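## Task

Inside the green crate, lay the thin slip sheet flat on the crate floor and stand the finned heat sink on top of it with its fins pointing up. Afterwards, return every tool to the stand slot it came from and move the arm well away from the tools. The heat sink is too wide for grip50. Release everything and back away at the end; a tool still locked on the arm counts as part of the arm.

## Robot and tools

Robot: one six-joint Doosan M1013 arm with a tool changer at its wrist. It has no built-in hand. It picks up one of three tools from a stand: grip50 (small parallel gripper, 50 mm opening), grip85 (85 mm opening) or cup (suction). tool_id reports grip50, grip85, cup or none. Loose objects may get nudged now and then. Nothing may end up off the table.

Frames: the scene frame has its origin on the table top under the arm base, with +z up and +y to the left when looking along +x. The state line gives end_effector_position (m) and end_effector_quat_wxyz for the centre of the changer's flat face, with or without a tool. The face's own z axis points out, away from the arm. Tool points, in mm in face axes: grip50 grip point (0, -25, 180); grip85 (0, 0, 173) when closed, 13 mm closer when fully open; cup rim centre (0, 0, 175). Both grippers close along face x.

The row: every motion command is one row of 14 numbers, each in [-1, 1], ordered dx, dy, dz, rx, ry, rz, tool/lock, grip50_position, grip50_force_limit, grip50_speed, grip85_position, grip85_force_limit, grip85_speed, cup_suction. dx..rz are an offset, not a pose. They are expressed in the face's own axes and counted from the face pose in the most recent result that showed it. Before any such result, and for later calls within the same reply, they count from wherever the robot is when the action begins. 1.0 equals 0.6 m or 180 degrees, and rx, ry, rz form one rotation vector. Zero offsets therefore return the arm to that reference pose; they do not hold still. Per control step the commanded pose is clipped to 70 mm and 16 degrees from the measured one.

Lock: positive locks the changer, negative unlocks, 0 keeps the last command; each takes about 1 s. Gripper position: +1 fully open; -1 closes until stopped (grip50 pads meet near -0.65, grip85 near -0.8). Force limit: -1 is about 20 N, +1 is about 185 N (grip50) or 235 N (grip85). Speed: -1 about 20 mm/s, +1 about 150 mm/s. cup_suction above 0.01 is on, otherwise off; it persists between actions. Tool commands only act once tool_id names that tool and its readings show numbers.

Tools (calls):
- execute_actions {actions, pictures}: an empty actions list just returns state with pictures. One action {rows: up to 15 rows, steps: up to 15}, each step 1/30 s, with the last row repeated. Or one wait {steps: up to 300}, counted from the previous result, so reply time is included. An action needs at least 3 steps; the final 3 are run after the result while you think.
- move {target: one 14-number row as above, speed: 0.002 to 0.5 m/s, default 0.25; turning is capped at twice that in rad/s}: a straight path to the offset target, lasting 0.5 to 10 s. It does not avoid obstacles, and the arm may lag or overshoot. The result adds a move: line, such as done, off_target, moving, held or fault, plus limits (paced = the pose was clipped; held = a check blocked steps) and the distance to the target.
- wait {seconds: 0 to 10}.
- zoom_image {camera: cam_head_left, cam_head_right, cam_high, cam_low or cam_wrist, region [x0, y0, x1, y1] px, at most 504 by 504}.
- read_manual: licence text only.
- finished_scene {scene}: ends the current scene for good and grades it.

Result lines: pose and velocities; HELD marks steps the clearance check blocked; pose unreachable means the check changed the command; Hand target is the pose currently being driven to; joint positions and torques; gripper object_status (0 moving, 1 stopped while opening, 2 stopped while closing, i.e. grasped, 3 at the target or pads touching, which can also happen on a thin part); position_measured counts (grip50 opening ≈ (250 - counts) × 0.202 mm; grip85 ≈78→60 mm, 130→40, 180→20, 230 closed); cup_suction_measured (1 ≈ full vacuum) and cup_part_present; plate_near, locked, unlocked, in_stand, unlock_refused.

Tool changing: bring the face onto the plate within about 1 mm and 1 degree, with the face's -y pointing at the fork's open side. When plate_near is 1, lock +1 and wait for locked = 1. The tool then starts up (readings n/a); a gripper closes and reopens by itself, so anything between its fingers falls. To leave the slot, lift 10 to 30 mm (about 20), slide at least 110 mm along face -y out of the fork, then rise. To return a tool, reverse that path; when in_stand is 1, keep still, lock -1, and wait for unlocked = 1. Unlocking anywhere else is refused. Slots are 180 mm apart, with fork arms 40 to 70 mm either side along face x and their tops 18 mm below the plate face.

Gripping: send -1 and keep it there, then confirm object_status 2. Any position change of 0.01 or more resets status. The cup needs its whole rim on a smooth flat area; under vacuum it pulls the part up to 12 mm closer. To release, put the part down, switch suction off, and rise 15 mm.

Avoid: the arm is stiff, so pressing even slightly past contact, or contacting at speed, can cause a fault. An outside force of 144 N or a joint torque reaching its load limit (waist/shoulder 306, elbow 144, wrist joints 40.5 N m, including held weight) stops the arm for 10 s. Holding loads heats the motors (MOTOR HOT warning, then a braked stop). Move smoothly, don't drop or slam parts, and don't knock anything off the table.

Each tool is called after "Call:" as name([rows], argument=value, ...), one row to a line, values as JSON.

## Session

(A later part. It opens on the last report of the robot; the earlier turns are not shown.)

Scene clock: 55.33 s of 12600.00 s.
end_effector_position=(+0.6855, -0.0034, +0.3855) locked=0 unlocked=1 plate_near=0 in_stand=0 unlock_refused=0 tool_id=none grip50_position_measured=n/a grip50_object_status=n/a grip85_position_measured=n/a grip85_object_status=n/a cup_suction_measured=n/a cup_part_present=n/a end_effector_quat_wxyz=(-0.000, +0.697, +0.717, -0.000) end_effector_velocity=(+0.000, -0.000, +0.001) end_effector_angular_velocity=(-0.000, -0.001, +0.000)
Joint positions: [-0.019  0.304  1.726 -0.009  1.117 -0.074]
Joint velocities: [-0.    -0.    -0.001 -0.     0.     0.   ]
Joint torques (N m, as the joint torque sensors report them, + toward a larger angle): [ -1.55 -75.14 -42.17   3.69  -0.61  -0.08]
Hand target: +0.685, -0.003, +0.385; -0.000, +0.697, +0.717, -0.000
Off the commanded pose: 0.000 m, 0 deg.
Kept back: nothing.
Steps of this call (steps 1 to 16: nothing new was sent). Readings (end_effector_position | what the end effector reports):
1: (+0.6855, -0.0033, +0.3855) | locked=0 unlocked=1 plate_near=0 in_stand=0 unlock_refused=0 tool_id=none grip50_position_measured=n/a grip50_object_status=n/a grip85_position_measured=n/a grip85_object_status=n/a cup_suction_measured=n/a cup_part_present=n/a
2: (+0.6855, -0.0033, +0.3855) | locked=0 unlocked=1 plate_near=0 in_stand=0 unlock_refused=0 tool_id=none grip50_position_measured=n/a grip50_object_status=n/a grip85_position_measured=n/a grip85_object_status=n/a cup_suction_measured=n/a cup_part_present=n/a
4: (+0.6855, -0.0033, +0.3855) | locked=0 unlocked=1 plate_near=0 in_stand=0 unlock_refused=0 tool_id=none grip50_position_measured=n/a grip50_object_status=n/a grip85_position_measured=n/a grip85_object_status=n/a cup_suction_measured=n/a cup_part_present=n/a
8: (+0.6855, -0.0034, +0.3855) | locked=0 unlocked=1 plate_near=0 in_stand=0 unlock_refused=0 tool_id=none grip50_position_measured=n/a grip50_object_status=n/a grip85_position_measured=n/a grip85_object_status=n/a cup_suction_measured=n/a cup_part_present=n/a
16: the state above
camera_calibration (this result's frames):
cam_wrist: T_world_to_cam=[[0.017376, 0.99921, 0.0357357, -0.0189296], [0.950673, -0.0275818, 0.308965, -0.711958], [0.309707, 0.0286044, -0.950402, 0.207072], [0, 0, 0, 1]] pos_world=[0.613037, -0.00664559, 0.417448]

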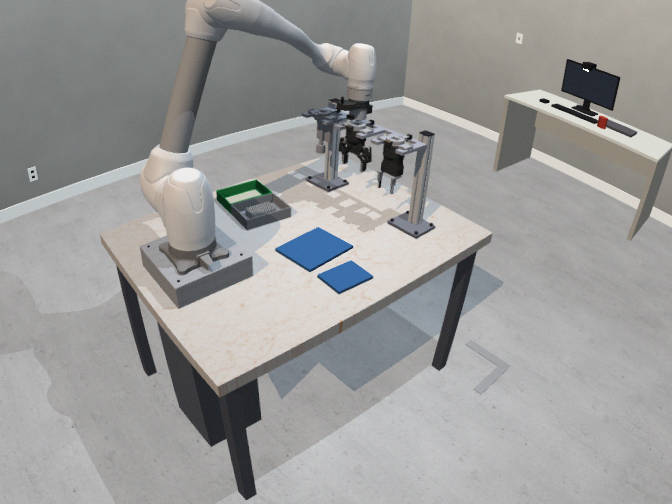

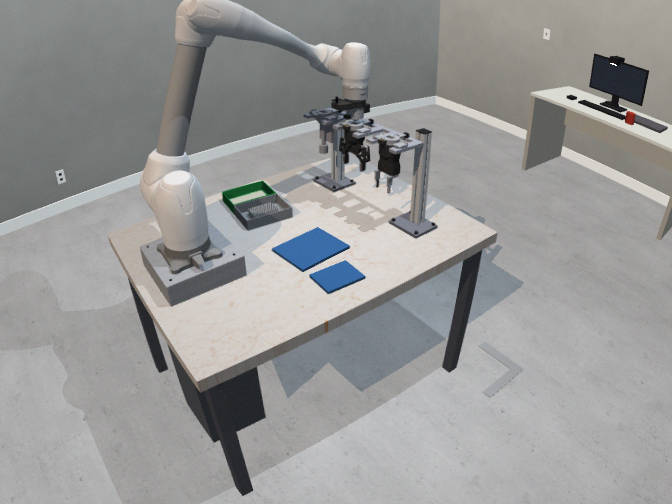

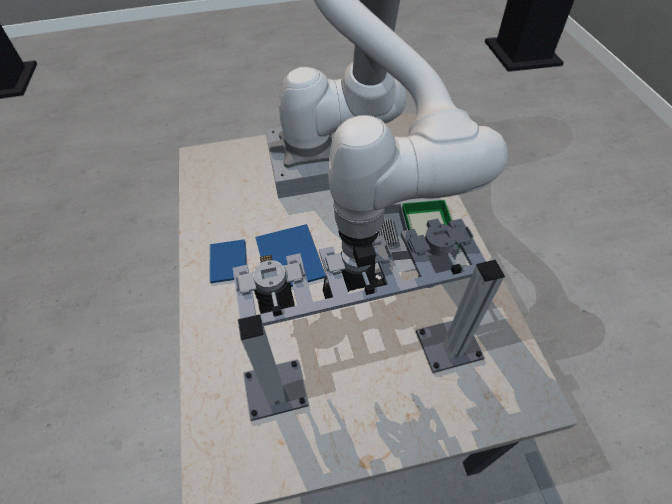

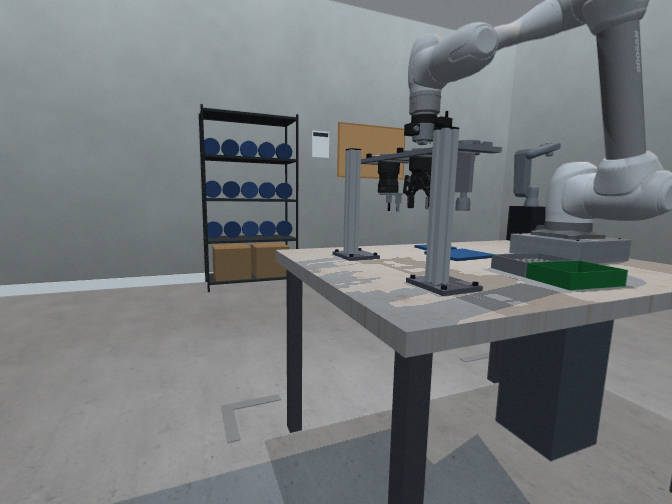

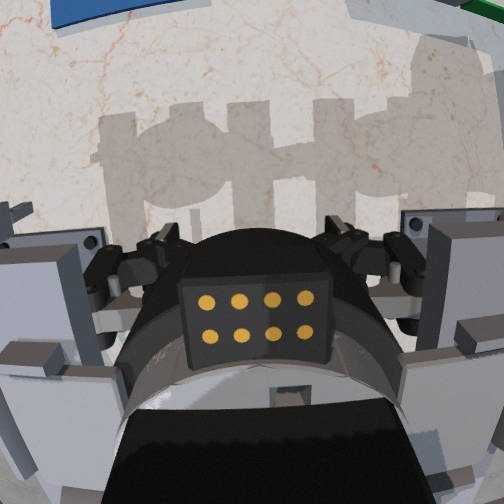

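Call:
move(target=[0,0,0.0397,0,0,0,0,1,0,0,1,0,0,0], speed=0.04)

Scene clock: 56.43 s of 12600.00 s.
end_effector_position=(+0.6855, -0.0034, +0.3617) locked=0 unlocked=1 plate_near=1 in_stand=1 unlock_refused=0 tool_id=none grip50_position_measured=n/a grip50_object_status=n/a grip85_position_measured=n/a grip85_object_status=n/a cup_suction_measured=n/a cup_part_present=n/a end_effector_quat_wxyz=(-0.000, +0.697, +0.717, -0.000) end_effector_velocity=(+0.000, -0.000, +0.000) end_effector_angular_velocity=(-0.000, -0.001, -0.000)
Joint positions: [-0.02   0.321  1.749 -0.009  1.075 -0.074]
Joint velocities: [ 0. -0. -0. -0. -0.  0.]
Joint torques (N m, as the joint torque sensors report them, + toward a larger angle): [ -2.85 -74.1  -42.3    3.3   -0.55   0.05]
Hand target: +0.685, -0.003, +0.362; -0.000, +0.697, +0.717, -0.000
Off the commanded pose: 0.000 m, 0 deg.
Kept back: nothing.
move: done
camera_calibration (this result's frames):
cam_wrist: T_world_to_cam=[[0.0173227, 0.999211, 0.0357287, -0.0180446], [0.950663, -0.02753, 0.309002, -0.704572], [0.309742, 0.0286132, -0.95039, 0.184427], [0, 0, 0, 1]] pos_world=[0.612998, -0.0066435, 0.393636]

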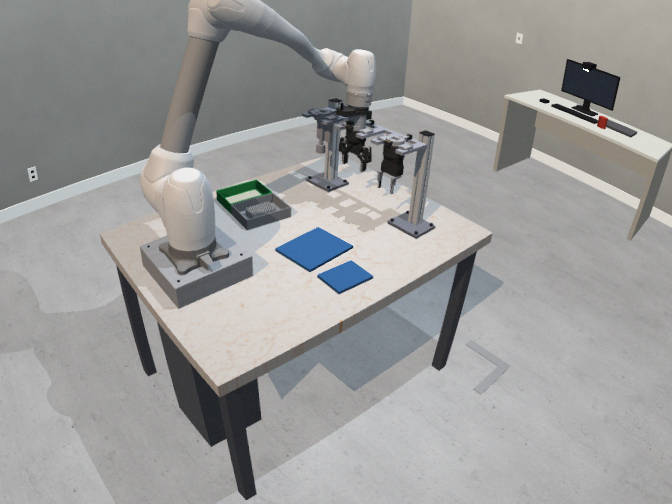

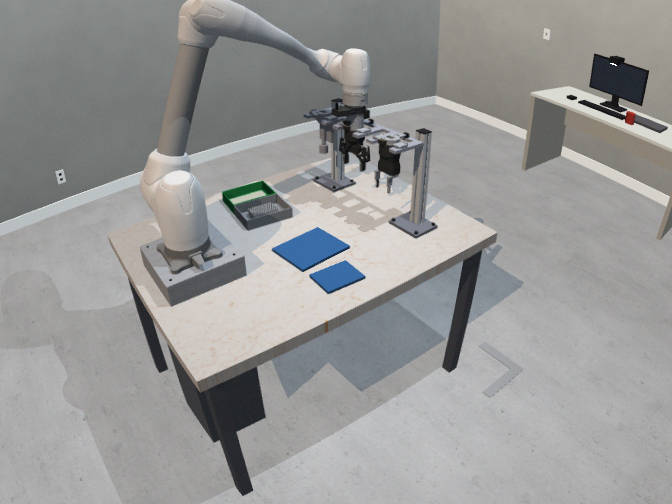

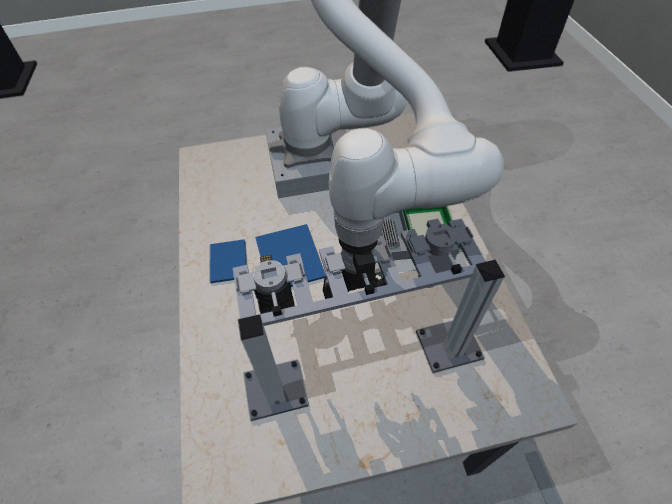

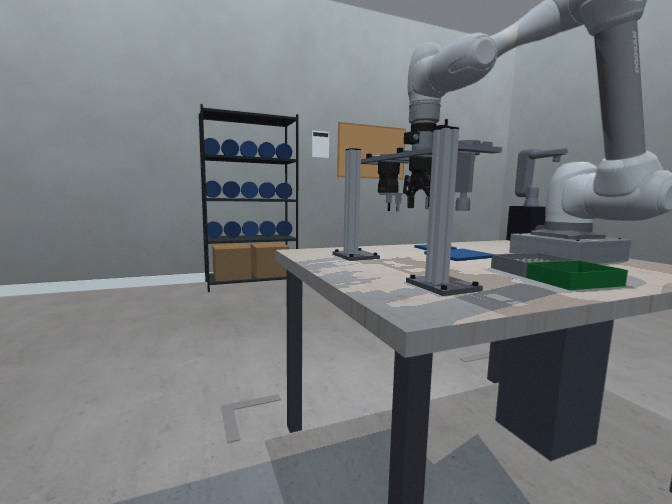

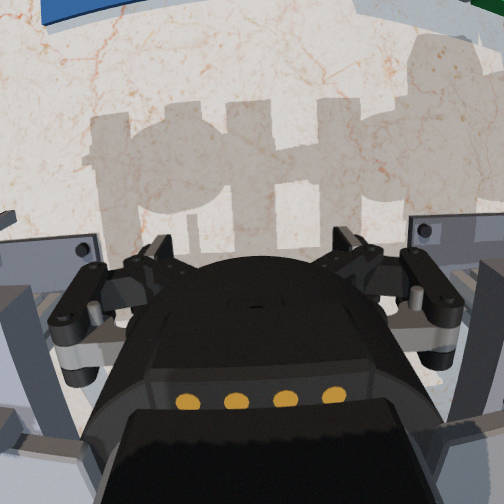

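Call:
execute_actions([
  {"rows":[[0,0,0,0,0,0,1,1,0,0,0.7,0,0,0]],"steps":15},
])

Call:
execute_actions([
  {"steps":21},
])

Scene clock: 56.90 s of 12600.00 s.
end_effector_position=(+0.6855, -0.0034, +0.3617) locked=0 unlocked=0 plate_near=1 in_stand=1 unlock_refused=0 tool_id=none grip50_position_measured=n/a grip50_object_status=n/a grip85_position_measured=n/a grip85_object_status=n/a cup_suction_measured=n/a cup_part_present=n/a end_effector_quat_wxyz=(-0.000, +0.697, +0.717, -0.000) end_effector_velocity=(-0.001, +0.000, -0.001) end_effector_angular_velocity=(+0.001, +0.003, -0.000)
Joint positions: [-0.02   0.321  1.749 -0.009  1.075 -0.074]
Joint velocities: [ 0.    -0.     0.003  0.001 -0.    -0.   ]
Joint torques (N m, as the joint torque sensors report them, + toward a larger angle): [ -2.18 -75.84 -41.73   3.63  -0.35  -0.14]
Steps of this call (steps 1 to 2: nothing new was sent; steps 3 to 14: the first 12 steps of this action). Readings (end_effector_position | what the end effector reports):
3: (+0.6855, -0.0034, +0.3617) | locked=0 unlocked=0 plate_near=1 in_stand=1 unlock_refused=0 tool_id=none grip50_position_measured=n/a grip50_object_status=n/a grip85_position_measured=n/a grip85_object_status=n/a cup_suction_measured=n/a cup_part_present=n/a
4: (+0.6855, -0.0034, +0.3617) | locked=0 unlocked=0 plate_near=1 in_stand=1 unlock_refused=0 tool_id=none grip50_position_measured=n/a grip50_object_status=n/a grip85_position_measured=n/a grip85_object_status=n/a cup_suction_measured=n/a cup_part_present=n/a
6: (+0.6855, -0.0034, +0.3617) | locked=0 unlocked=0 plate_near=1 in_stand=1 unlock_refused=0 tool_id=none grip50_position_measured=n/a grip50_object_status=n/a grip85_position_measured=n/a grip85_object_status=n/a cup_suction_measured=n/a cup_part_present=n/a
10: (+0.6855, -0.0034, +0.3617) | locked=0 unlocked=0 plate_near=1 in_stand=1 unlock_refused=0 tool_id=none grip50_position_measured=n/a grip50_object_status=n/a grip85_position_measured=n/a grip85_object_status=n/a cup_suction_measured=n/a cup_part_present=n/a
14: the state above

Scene clock: 57.60 s of 12600.00 s.
end_effector_position=(+0.6854, -0.0034, +0.3616) locked=1 unlocked=0 plate_near=1 in_stand=1 unlock_refused=0 tool_id=grip85 grip50_position_measured=n/a grip50_object_status=n/a grip85_position_measured=n/a grip85_object_status=n/a cup_suction_measured=n/a cup_part_present=n/a end_effector_quat_wxyz=(-0.000, +0.697, +0.717, -0.000) end_effector_velocity=(-0.001, +0.000, -0.001) end_effector_angular_velocity=(+0.000, +0.002, -0.000)
Joint positions: [-0.02   0.321  1.749 -0.009  1.075 -0.074]
Joint velocities: [0.    0.    0.001 0.    0.001 0.   ]
Joint torques (N m, as the joint torque sensors report them, + toward a larger angle): [ -0.83 -82.27 -47.92   3.71  -0.59   0.18]
Hand target: +0.685, -0.003, +0.362; -0.000, +0.697, +0.717, -0.000
Off the commanded pose: 0.000 m, 0 deg.
Kept back: nothing.
Steps of this call (steps 1 to 3: the last 3 steps of your previous action; steps 4 to 21: nothing new was sent). Readings (end_effector_position | what the end effector reports):
1: (+0.6855, -0.0034, +0.3617) | locked=0 unlocked=0 plate_near=1 in_stand=1 unlock_refused=0 tool_id=none grip50_position_measured=n/a grip50_object_status=n/a grip85_position_measured=n/a grip85_object_status=n/a cup_suction_measured=n/a cup_part_present=n/a
2: (+0.6855, -0.0034, +0.3617) | locked=0 unlocked=0 plate_near=1 in_stand=1 unlock_refused=0 tool_id=none grip50_position_measured=n/a grip50_object_status=n/a grip85_position_measured=n/a grip85_object_status=n/a cup_suction_measured=n/a cup_part_present=n/a
4: (+0.6855, -0.0034, +0.3617) | locked=0 unlocked=0 plate_near=1 in_stand=1 unlock_refused=0 tool_id=none grip50_position_measured=n/a grip50_object_status=n/a grip85_position_measured=n/a grip85_object_status=n/a cup_suction_measured=n/a cup_part_present=n/a
8: (+0.6854, -0.0034, +0.3616) | locked=0 unlocked=0 plate_near=1 in_stand=1 unlock_refused=0 tool_id=none grip50_position_measured=n/a grip50_object_status=n/a grip85_position_measured=n/a grip85_object_status=n/a cup_suction_measured=n/a cup_part_present=n/a
21: the state above

Call:
move(target=[0,0,-0.034,0,0,0,0,1,0,0,0.7,0,0,0], speed=0.1)

Call:
move(target=[0,-0.2,0,0,0,0,0,1,0,0,0.7,0,0,0], speed=0.2)

Call:
move(target=[0.2975,-0.2954,0.2283,0,0,0.04396,0,1,0,0,0.7,0,0,0], speed=0.3)

Scene clock: 58.53 s of 12600.00 s.
end_effector_position=(+0.6855, -0.0034, +0.3820) locked=1 unlocked=0 plate_near=1 in_stand=0 unlock_refused=0 tool_id=grip85 grip50_position_measured=n/a grip50_object_status=n/a grip85_position_measured=n/a grip85_object_status=n/a cup_suction_measured=n/a cup_part_present=n/a end_effector_quat_wxyz=(-0.000, +0.697, +0.717, -0.000) end_effector_velocity=(-0.001, +0.000, -0.001) end_effector_angular_velocity=(-0.000, +0.002, +0.001)
Joint positions: [-0.02   0.306  1.729 -0.009  1.111 -0.074]
Joint velocities: [ 0.    -0.     0.002 -0.    -0.    -0.   ]
Joint torques (N m, as the joint torque sensors report them, + toward a larger angle): [ -2.05 -83.46 -50.29   3.64  -0.57  -0.06]
Hand target: +0.685, -0.003, +0.382; -0.000, +0.697, +0.717, -0.000
Off the commanded pose: 0.000 m, 0 deg.
Kept back: nothing.
move: done
camera_calibration (this result's frames):
cam_wrist: T_world_to_cam=[[0.0174098, 0.99921, 0.0357201, -0.0187902], [0.9507, -0.0276066, 0.308882, -0.710843], [0.309624, 0.0285815, -0.950429, 0.203841], [0, 0, 0, 1]] pos_world=[0.613011, -0.00667467, 0.413974]

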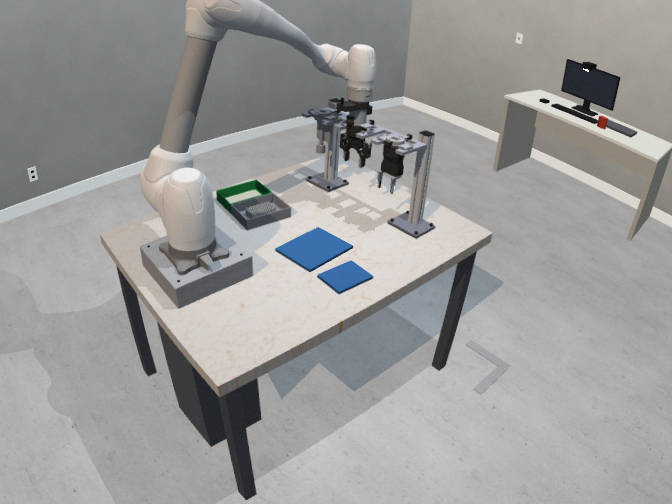

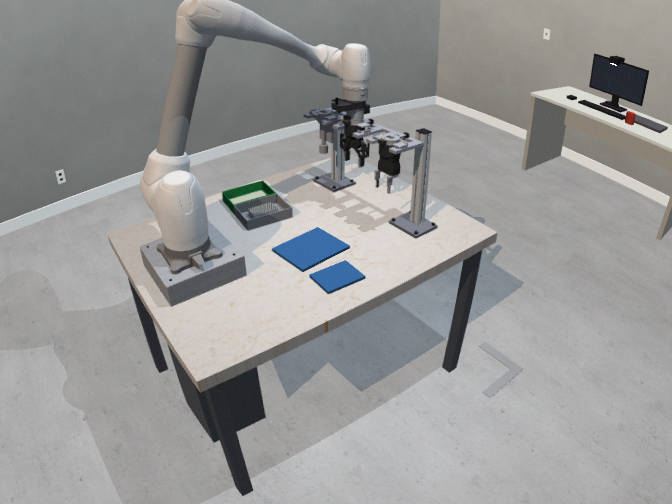

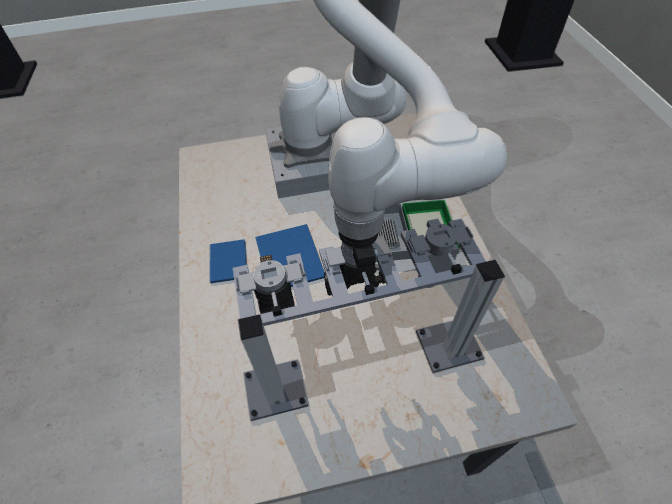

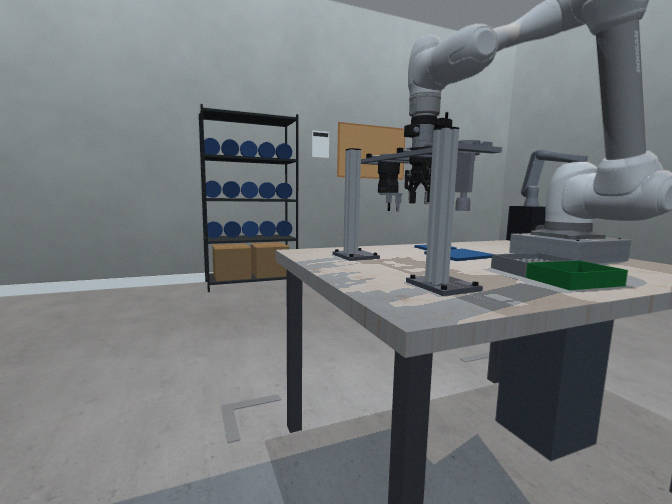

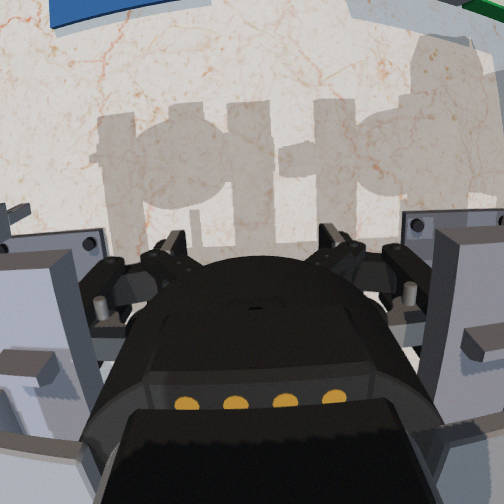

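Scene clock: 59.50 s of 12600.00 s.
end_effector_position=(+0.5656, -0.0067, +0.3824) locked=1 unlocked=0 plate_near=1 in_stand=0 unlock_refused=0 tool_id=grip85 grip50_position_measured=n/a grip50_object_status=n/a grip85_position_measured=n/a grip85_object_status=n/a cup_suction_measured=n/a cup_part_present=n/a end_effector_quat_wxyz=(-0.000, +0.697, +0.717, -0.000) end_effector_velocity=(+0.000, -0.000, +0.000) end_effector_angular_velocity=(-0.000, -0.001, +0.000)
Joint positions: [-0.036  0.128  1.954 -0.009  1.064 -0.09 ]
Joint velocities: [ 0.    -0.001 -0.    -0.    -0.     0.   ]
Joint torques (N m, as the joint torque sensors report them, + toward a larger angle): [ -1.15 -60.34 -50.07   3.74  -0.5   -0.03]
Hand target: +0.566, -0.007, +0.382; -0.000, +0.697, +0.717, -0.000
Off the commanded pose: 0.000 m, 0 deg.
Kept back: nothing.
move: done
camera_calibration (this result's frames):
cam_wrist: T_world_to_cam=[[0.0173688, 0.999214, 0.0356277, -0.0133037], [0.950692, -0.0275398, 0.308911, -0.597088], [0.30965, 0.0285056, -0.950423, 0.241372], [0, 0, 0, 1]] pos_world=[0.493137, -0.0100309, 0.414327]

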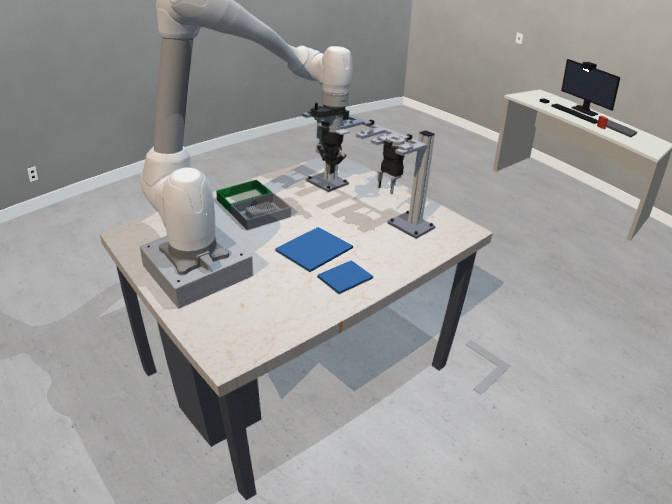

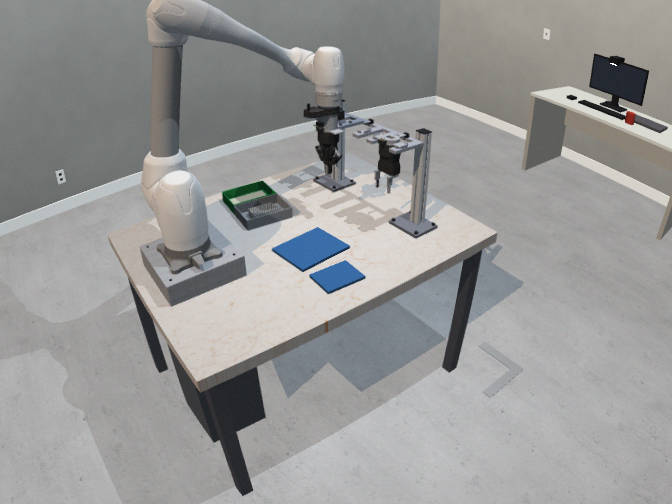

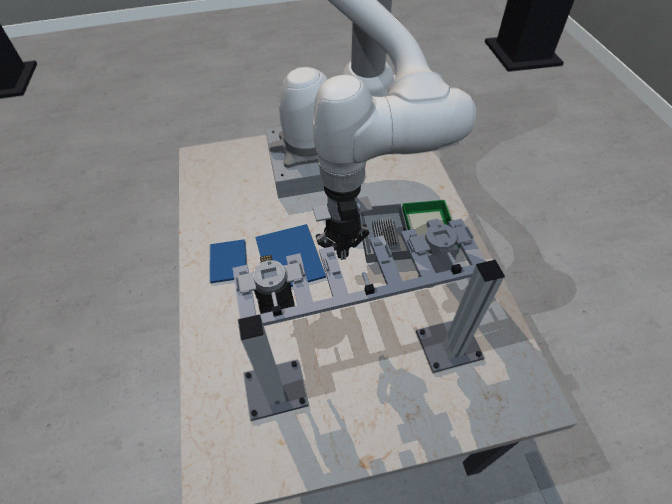

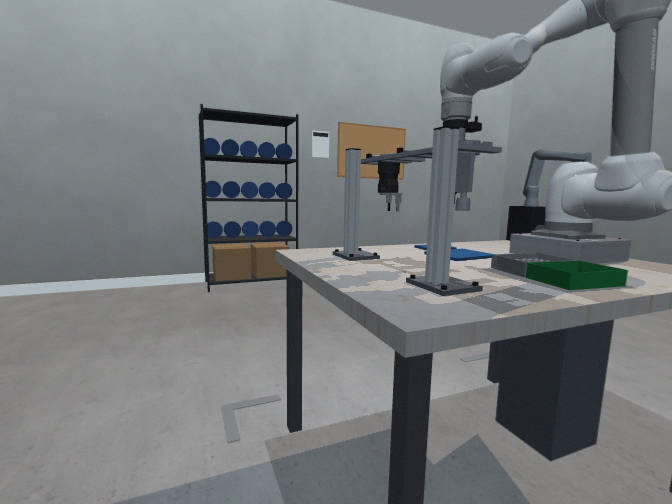

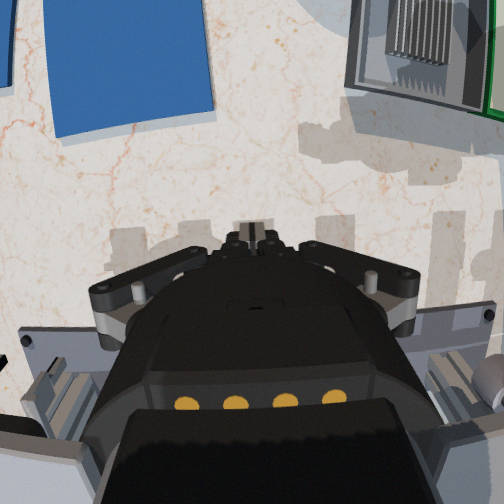

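Scene clock: 60.87 s of 12600.00 s.
end_effector_position=(+0.3833, +0.1672, +0.2459) locked=1 unlocked=0 plate_near=1 in_stand=0 unlock_refused=0 tool_id=grip85 grip50_position_measured=n/a grip50_object_status=n/a grip85_position_measured=n/a grip85_object_status=n/a cup_suction_measured=n/a cup_part_present=n/a end_effector_quat_wxyz=(-0.001, +0.745, +0.667, +0.000) end_effector_velocity=(+0.000, +0.000, +0.000) end_effector_angular_velocity=(-0.000, -0.001, +0.000)
Joint positions: [ 0.364  0.07   2.334 -0.007  0.743  0.448]
Joint velocities: [ 0.     0.    -0.    -0.001 -0.     0.001]
Joint torques (N m, as the joint torque sensors report them, + toward a larger angle): [ -1.45 -43.74 -37.95   2.68  -0.46  -0.21]
Hand target: +0.383, +0.167, +0.246; -0.001, +0.745, +0.667, +0.000
Off the commanded pose: 0.001 m, 0 deg.
Kept back: nothing.
move: done
camera_calibration (this result's frames):
cam_wrist: T_world_to_cam=[[0.154704, 0.987284, 0.0365545, -0.229998], [0.937847, -0.15839, 0.308797, -0.34995], [0.31066, -0.0134895, -0.950425, 0.169798], [0, 0, 0, 1]] pos_world=[0.311032, 0.173935, 0.277851]

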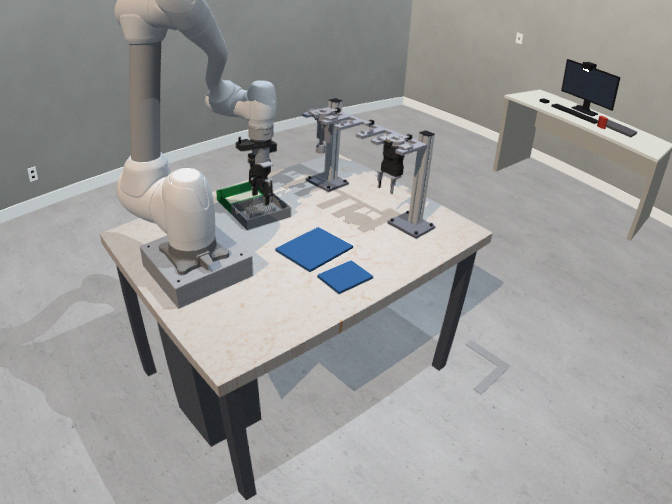

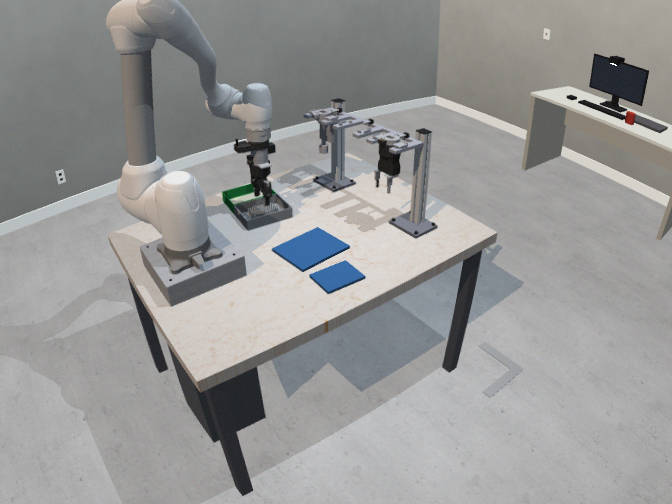

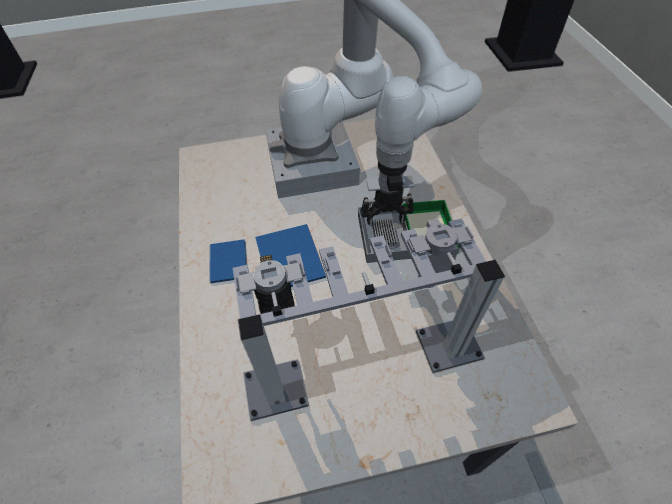

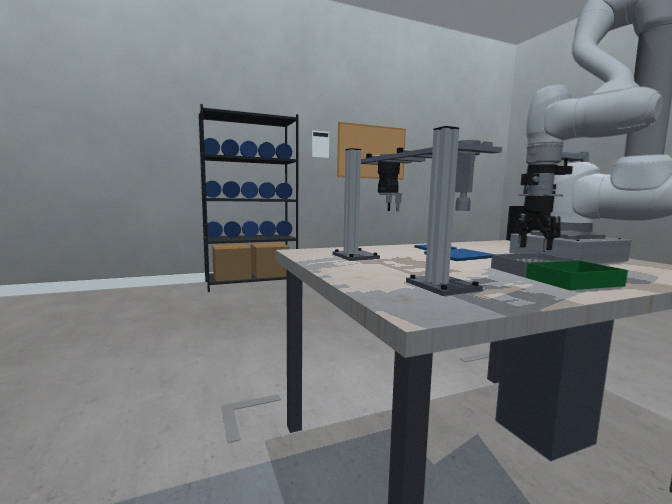

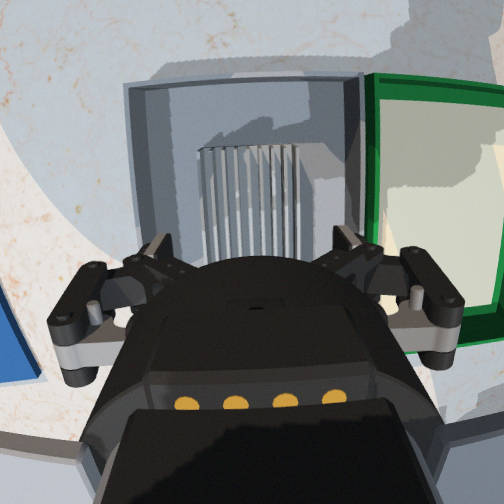

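Call:
execute_actions([
  {"rows":[[-0.0008,0,0.01,0,0,0,0,1,0,0,0.7,0,0,0]],"steps":15},
])

Scene clock: 61.33 s of 12600.00 s.
end_effector_position=(+0.3832, +0.1668, +0.2399) locked=1 unlocked=0 plate_near=1 in_stand=0 unlock_refused=0 tool_id=grip85 grip50_position_measured=n/a grip50_object_status=n/a grip85_position_measured=40 grip85_object_status=0 cup_suction_measured=n/a cup_part_present=n/a end_effector_quat_wxyz=(-0.001, +0.745, +0.667, +0.000) end_effector_velocity=(+0.001, +0.000, +0.000) end_effector_angular_velocity=(+0.000, -0.001, -0.000)
Joint positions: [ 0.362  0.08   2.34  -0.007  0.729  0.447]
Joint velocities: [-0.     0.001 -0.001 -0.    -0.    -0.   ]
Joint torques (N m, as the joint torque sensors report them, + toward a larger angle): [ -3.46 -44.06 -37.43   2.77  -0.24   0.04]
Steps of this call (steps 1 to 2: nothing new was sent; steps 3 to 14: the first 12 steps of this action). Readings (end_effector_position | what the end effector reports):
3: (+0.3833, +0.1673, +0.2455) | locked=1 unlocked=0 plate_near=1 in_stand=0 unlock_refused=0 tool_id=grip85 grip50_position_measured=n/a grip50_object_status=n/a grip85_position_measured=n/a grip85_object_status=n/a cup_suction_measured=n/a cup_part_present=n/a
4: (+0.3834, +0.1672, +0.2430) | locked=1 unlocked=0 plate_near=1 in_stand=0 unlock_refused=0 tool_id=grip85 grip50_position_measured=n/a grip50_object_status=n/a grip85_position_measured=3 grip85_object_status=3 cup_suction_measured=n/a cup_part_present=n/a
6: (+0.3831, +0.1668, +0.2401) | locked=1 unlocked=0 plate_near=1 in_stand=0 unlock_refused=0 tool_id=grip85 grip50_position_measured=n/a grip50_object_status=n/a grip85_position_measured=5 grip85_object_status=0 cup_suction_measured=n/a cup_part_present=n/a
10: (+0.3832, +0.1668, +0.2399) | locked=1 unlocked=0 plate_near=1 in_stand=0 unlock_refused=0 tool_id=grip85 grip50_position_measured=n/a grip50_object_status=n/a grip85_position_measured=30 grip85_object_status=0 cup_suction_measured=n/a cup_part_present=n/a
14: the state above

Call:
move(target=[0,0,0.0715,0,0,0,0,1,0,0,0.7,0,0,0], speed=0.07)

Call:
move(target=[0,0,0,0,0,0,0,1,0,0,-1,-0.5,-0.6,0])

Scene clock: 62.57 s of 12600.00 s.
end_effector_position=(+0.3831, +0.1668, +0.1969) locked=1 unlocked=0 plate_near=1 in_stand=0 unlock_refused=0 tool_id=grip85 grip50_position_measured=n/a grip50_object_status=n/a grip85_position_measured=41 grip85_object_status=3 cup_suction_measured=n/a cup_part_present=n/a end_effector_quat_wxyz=(-0.001, +0.745, +0.667, +0.000) end_effector_velocity=(+0.001, +0.000, +0.000) end_effector_angular_velocity=(+0.000, -0.000, -0.000)
Joint positions: [ 0.362  0.156  2.371 -0.008  0.621  0.448]
Joint velocities: [-0.     0.    -0.001  0.    -0.    -0.   ]
Joint torques (N m, as the joint torque sensors report them, + toward a larger angle): [ -0.89 -50.34 -33.05   2.26  -0.5   -0.22]
Hand target: +0.383, +0.167, +0.197; -0.001, +0.745, +0.667, +0.000
Off your previous action's commanded pose: 0.000 m, 0 deg at its last step (step 3 of this call).
Off the commanded pose: 0.000 m, 0 deg.
Kept back: nothing.
move: done
camera_calibration (this result's frames):
cam_wrist: T_world_to_cam=[[0.154598, 0.987301, 0.0365604, -0.227724], [0.93784, -0.158291, 0.308868, -0.334811], [0.310733, -0.0134625, -0.950402, 0.12328], [0, 0, 0, 1]] pos_world=[0.310898, 0.173495, 0.228903]

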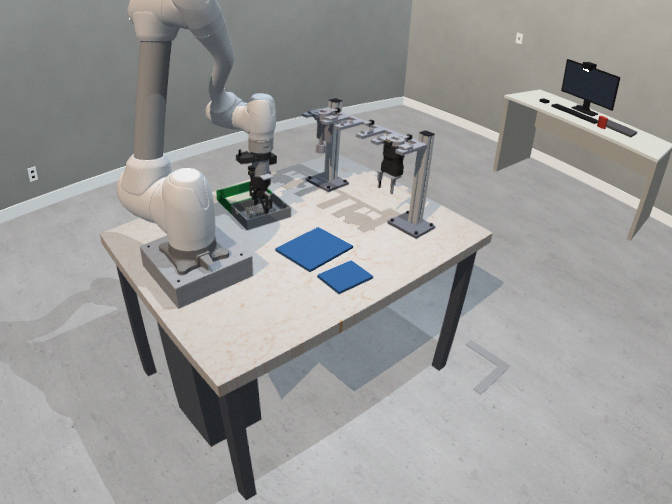

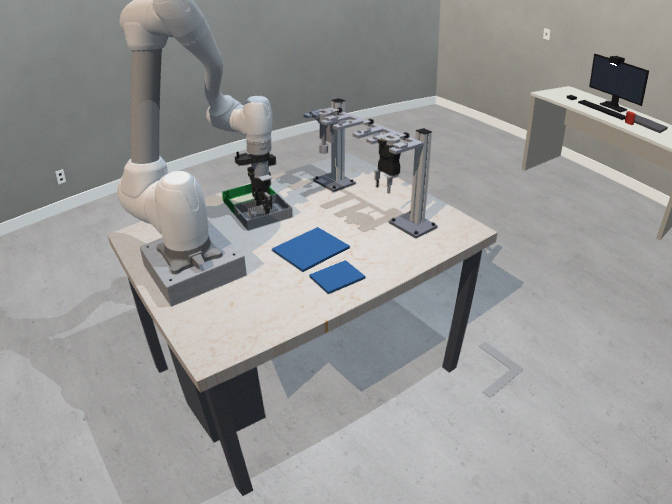

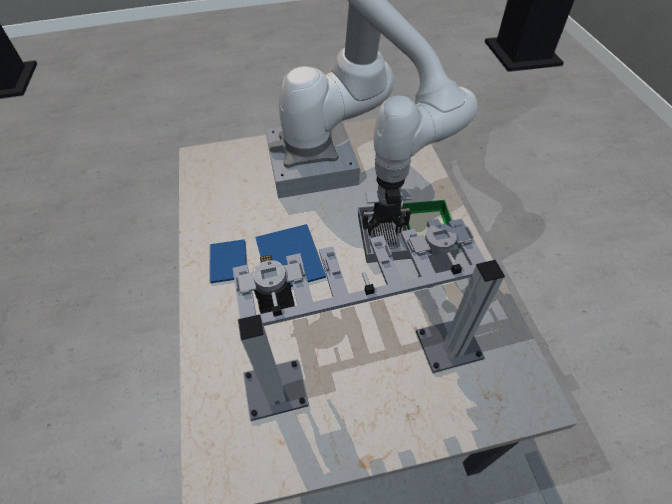

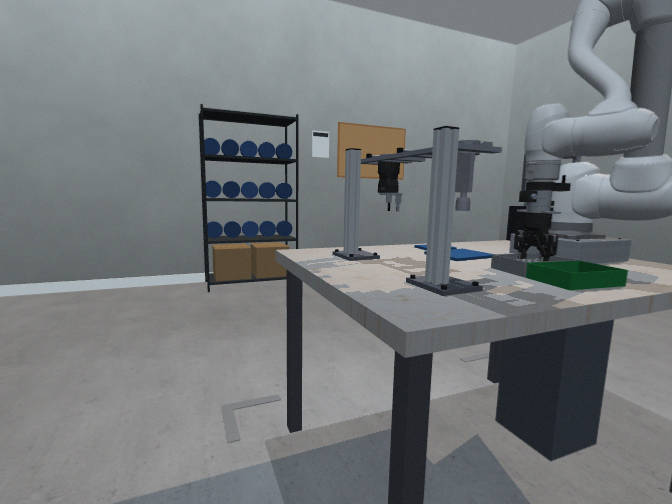

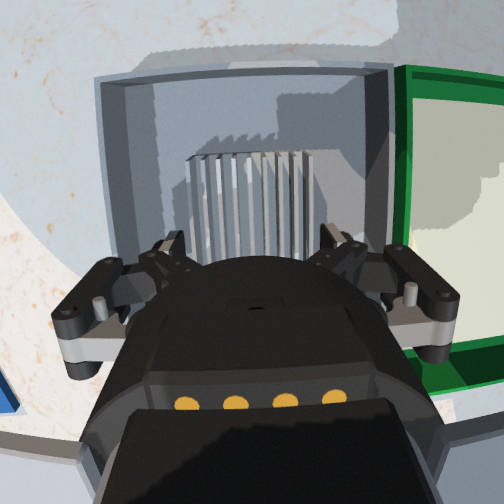

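Scene clock: 63.20 s of 12600.00 s.
end_effector_position=(+0.3831, +0.1668, +0.1969) locked=1 unlocked=0 plate_near=1 in_stand=0 unlock_refused=0 tool_id=grip85 grip50_position_measured=n/a grip50_object_status=n/a grip85_position_measured=80 grip85_object_status=2 cup_suction_measured=n/a cup_part_present=n/a end_effector_quat_wxyz=(-0.001, +0.745, +0.667, +0.000) end_effector_velocity=(-0.000, +0.000, -0.000) end_effector_angular_velocity=(+0.000, +0.001, -0.001)
Joint positions: [ 0.362  0.156  2.371 -0.008  0.621  0.448]
Joint velocities: [ 0.     0.    -0.     0.001  0.    -0.   ]
Joint torques (N m, as the joint torque sensors report them, + toward a larger angle): [ -1.71 -34.33 -23.56   2.25  -2.61   0.2 ]
Hand target: +0.383, +0.167, +0.197; -0.001, +0.745, +0.667, +0.000
Off the commanded pose: 0.000 m, 0 deg.
Kept back: nothing.
move: done
camera_calibration (this result's frames):
cam_wrist: T_world_to_cam=[[0.154605, 0.9873, 0.0365567, -0.227725], [0.93784, -0.158296, 0.308866, -0.334808], [0.31073, -0.0134679, -0.950403, 0.123279], [0, 0, 0, 1]] pos_world=[0.310897, 0.173495, 0.2289]

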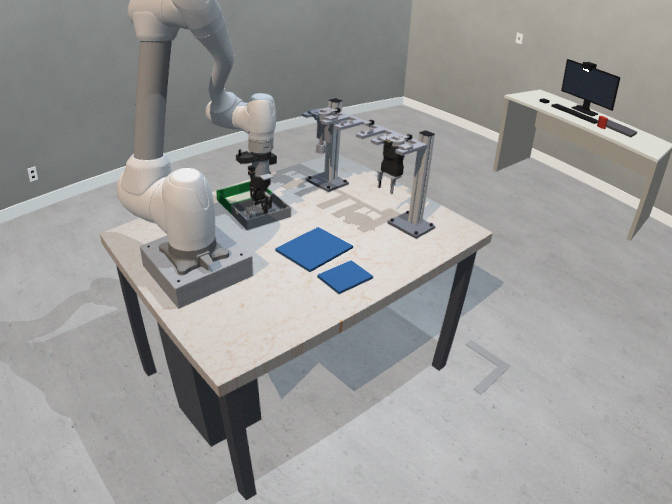

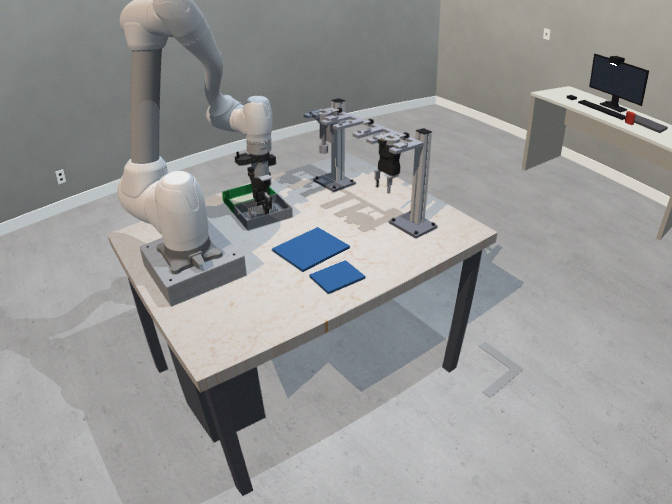

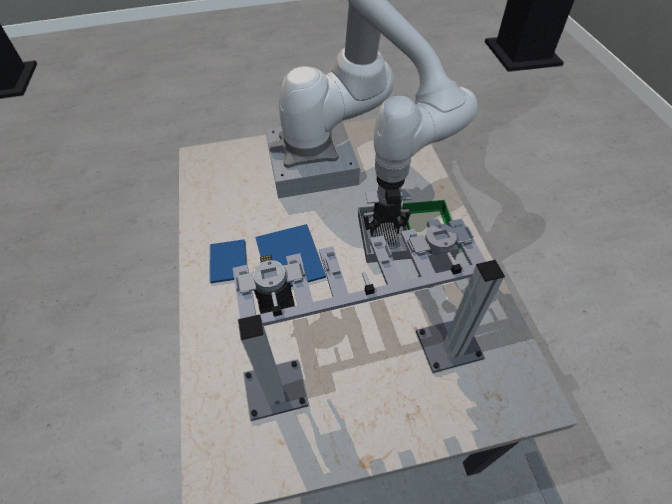

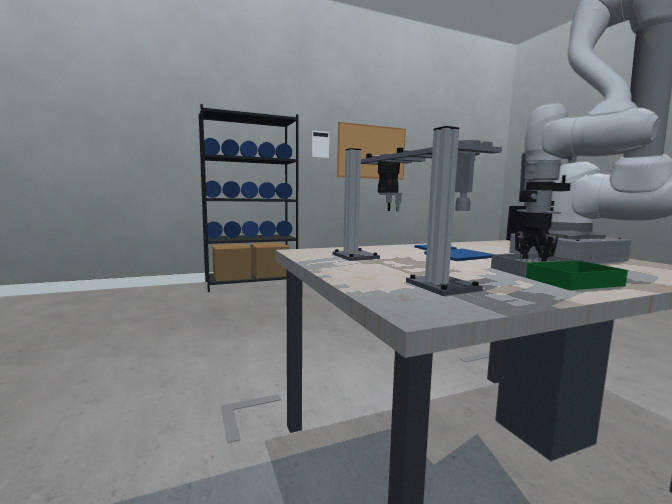

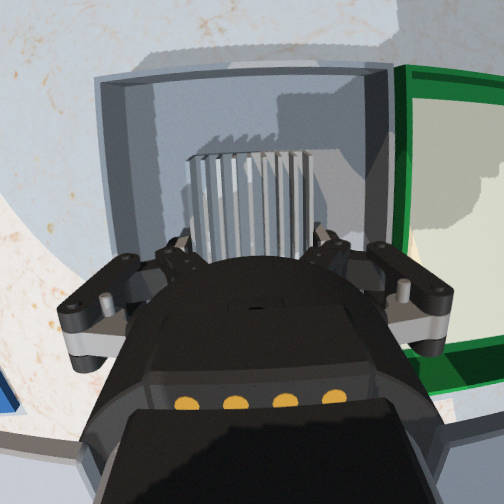

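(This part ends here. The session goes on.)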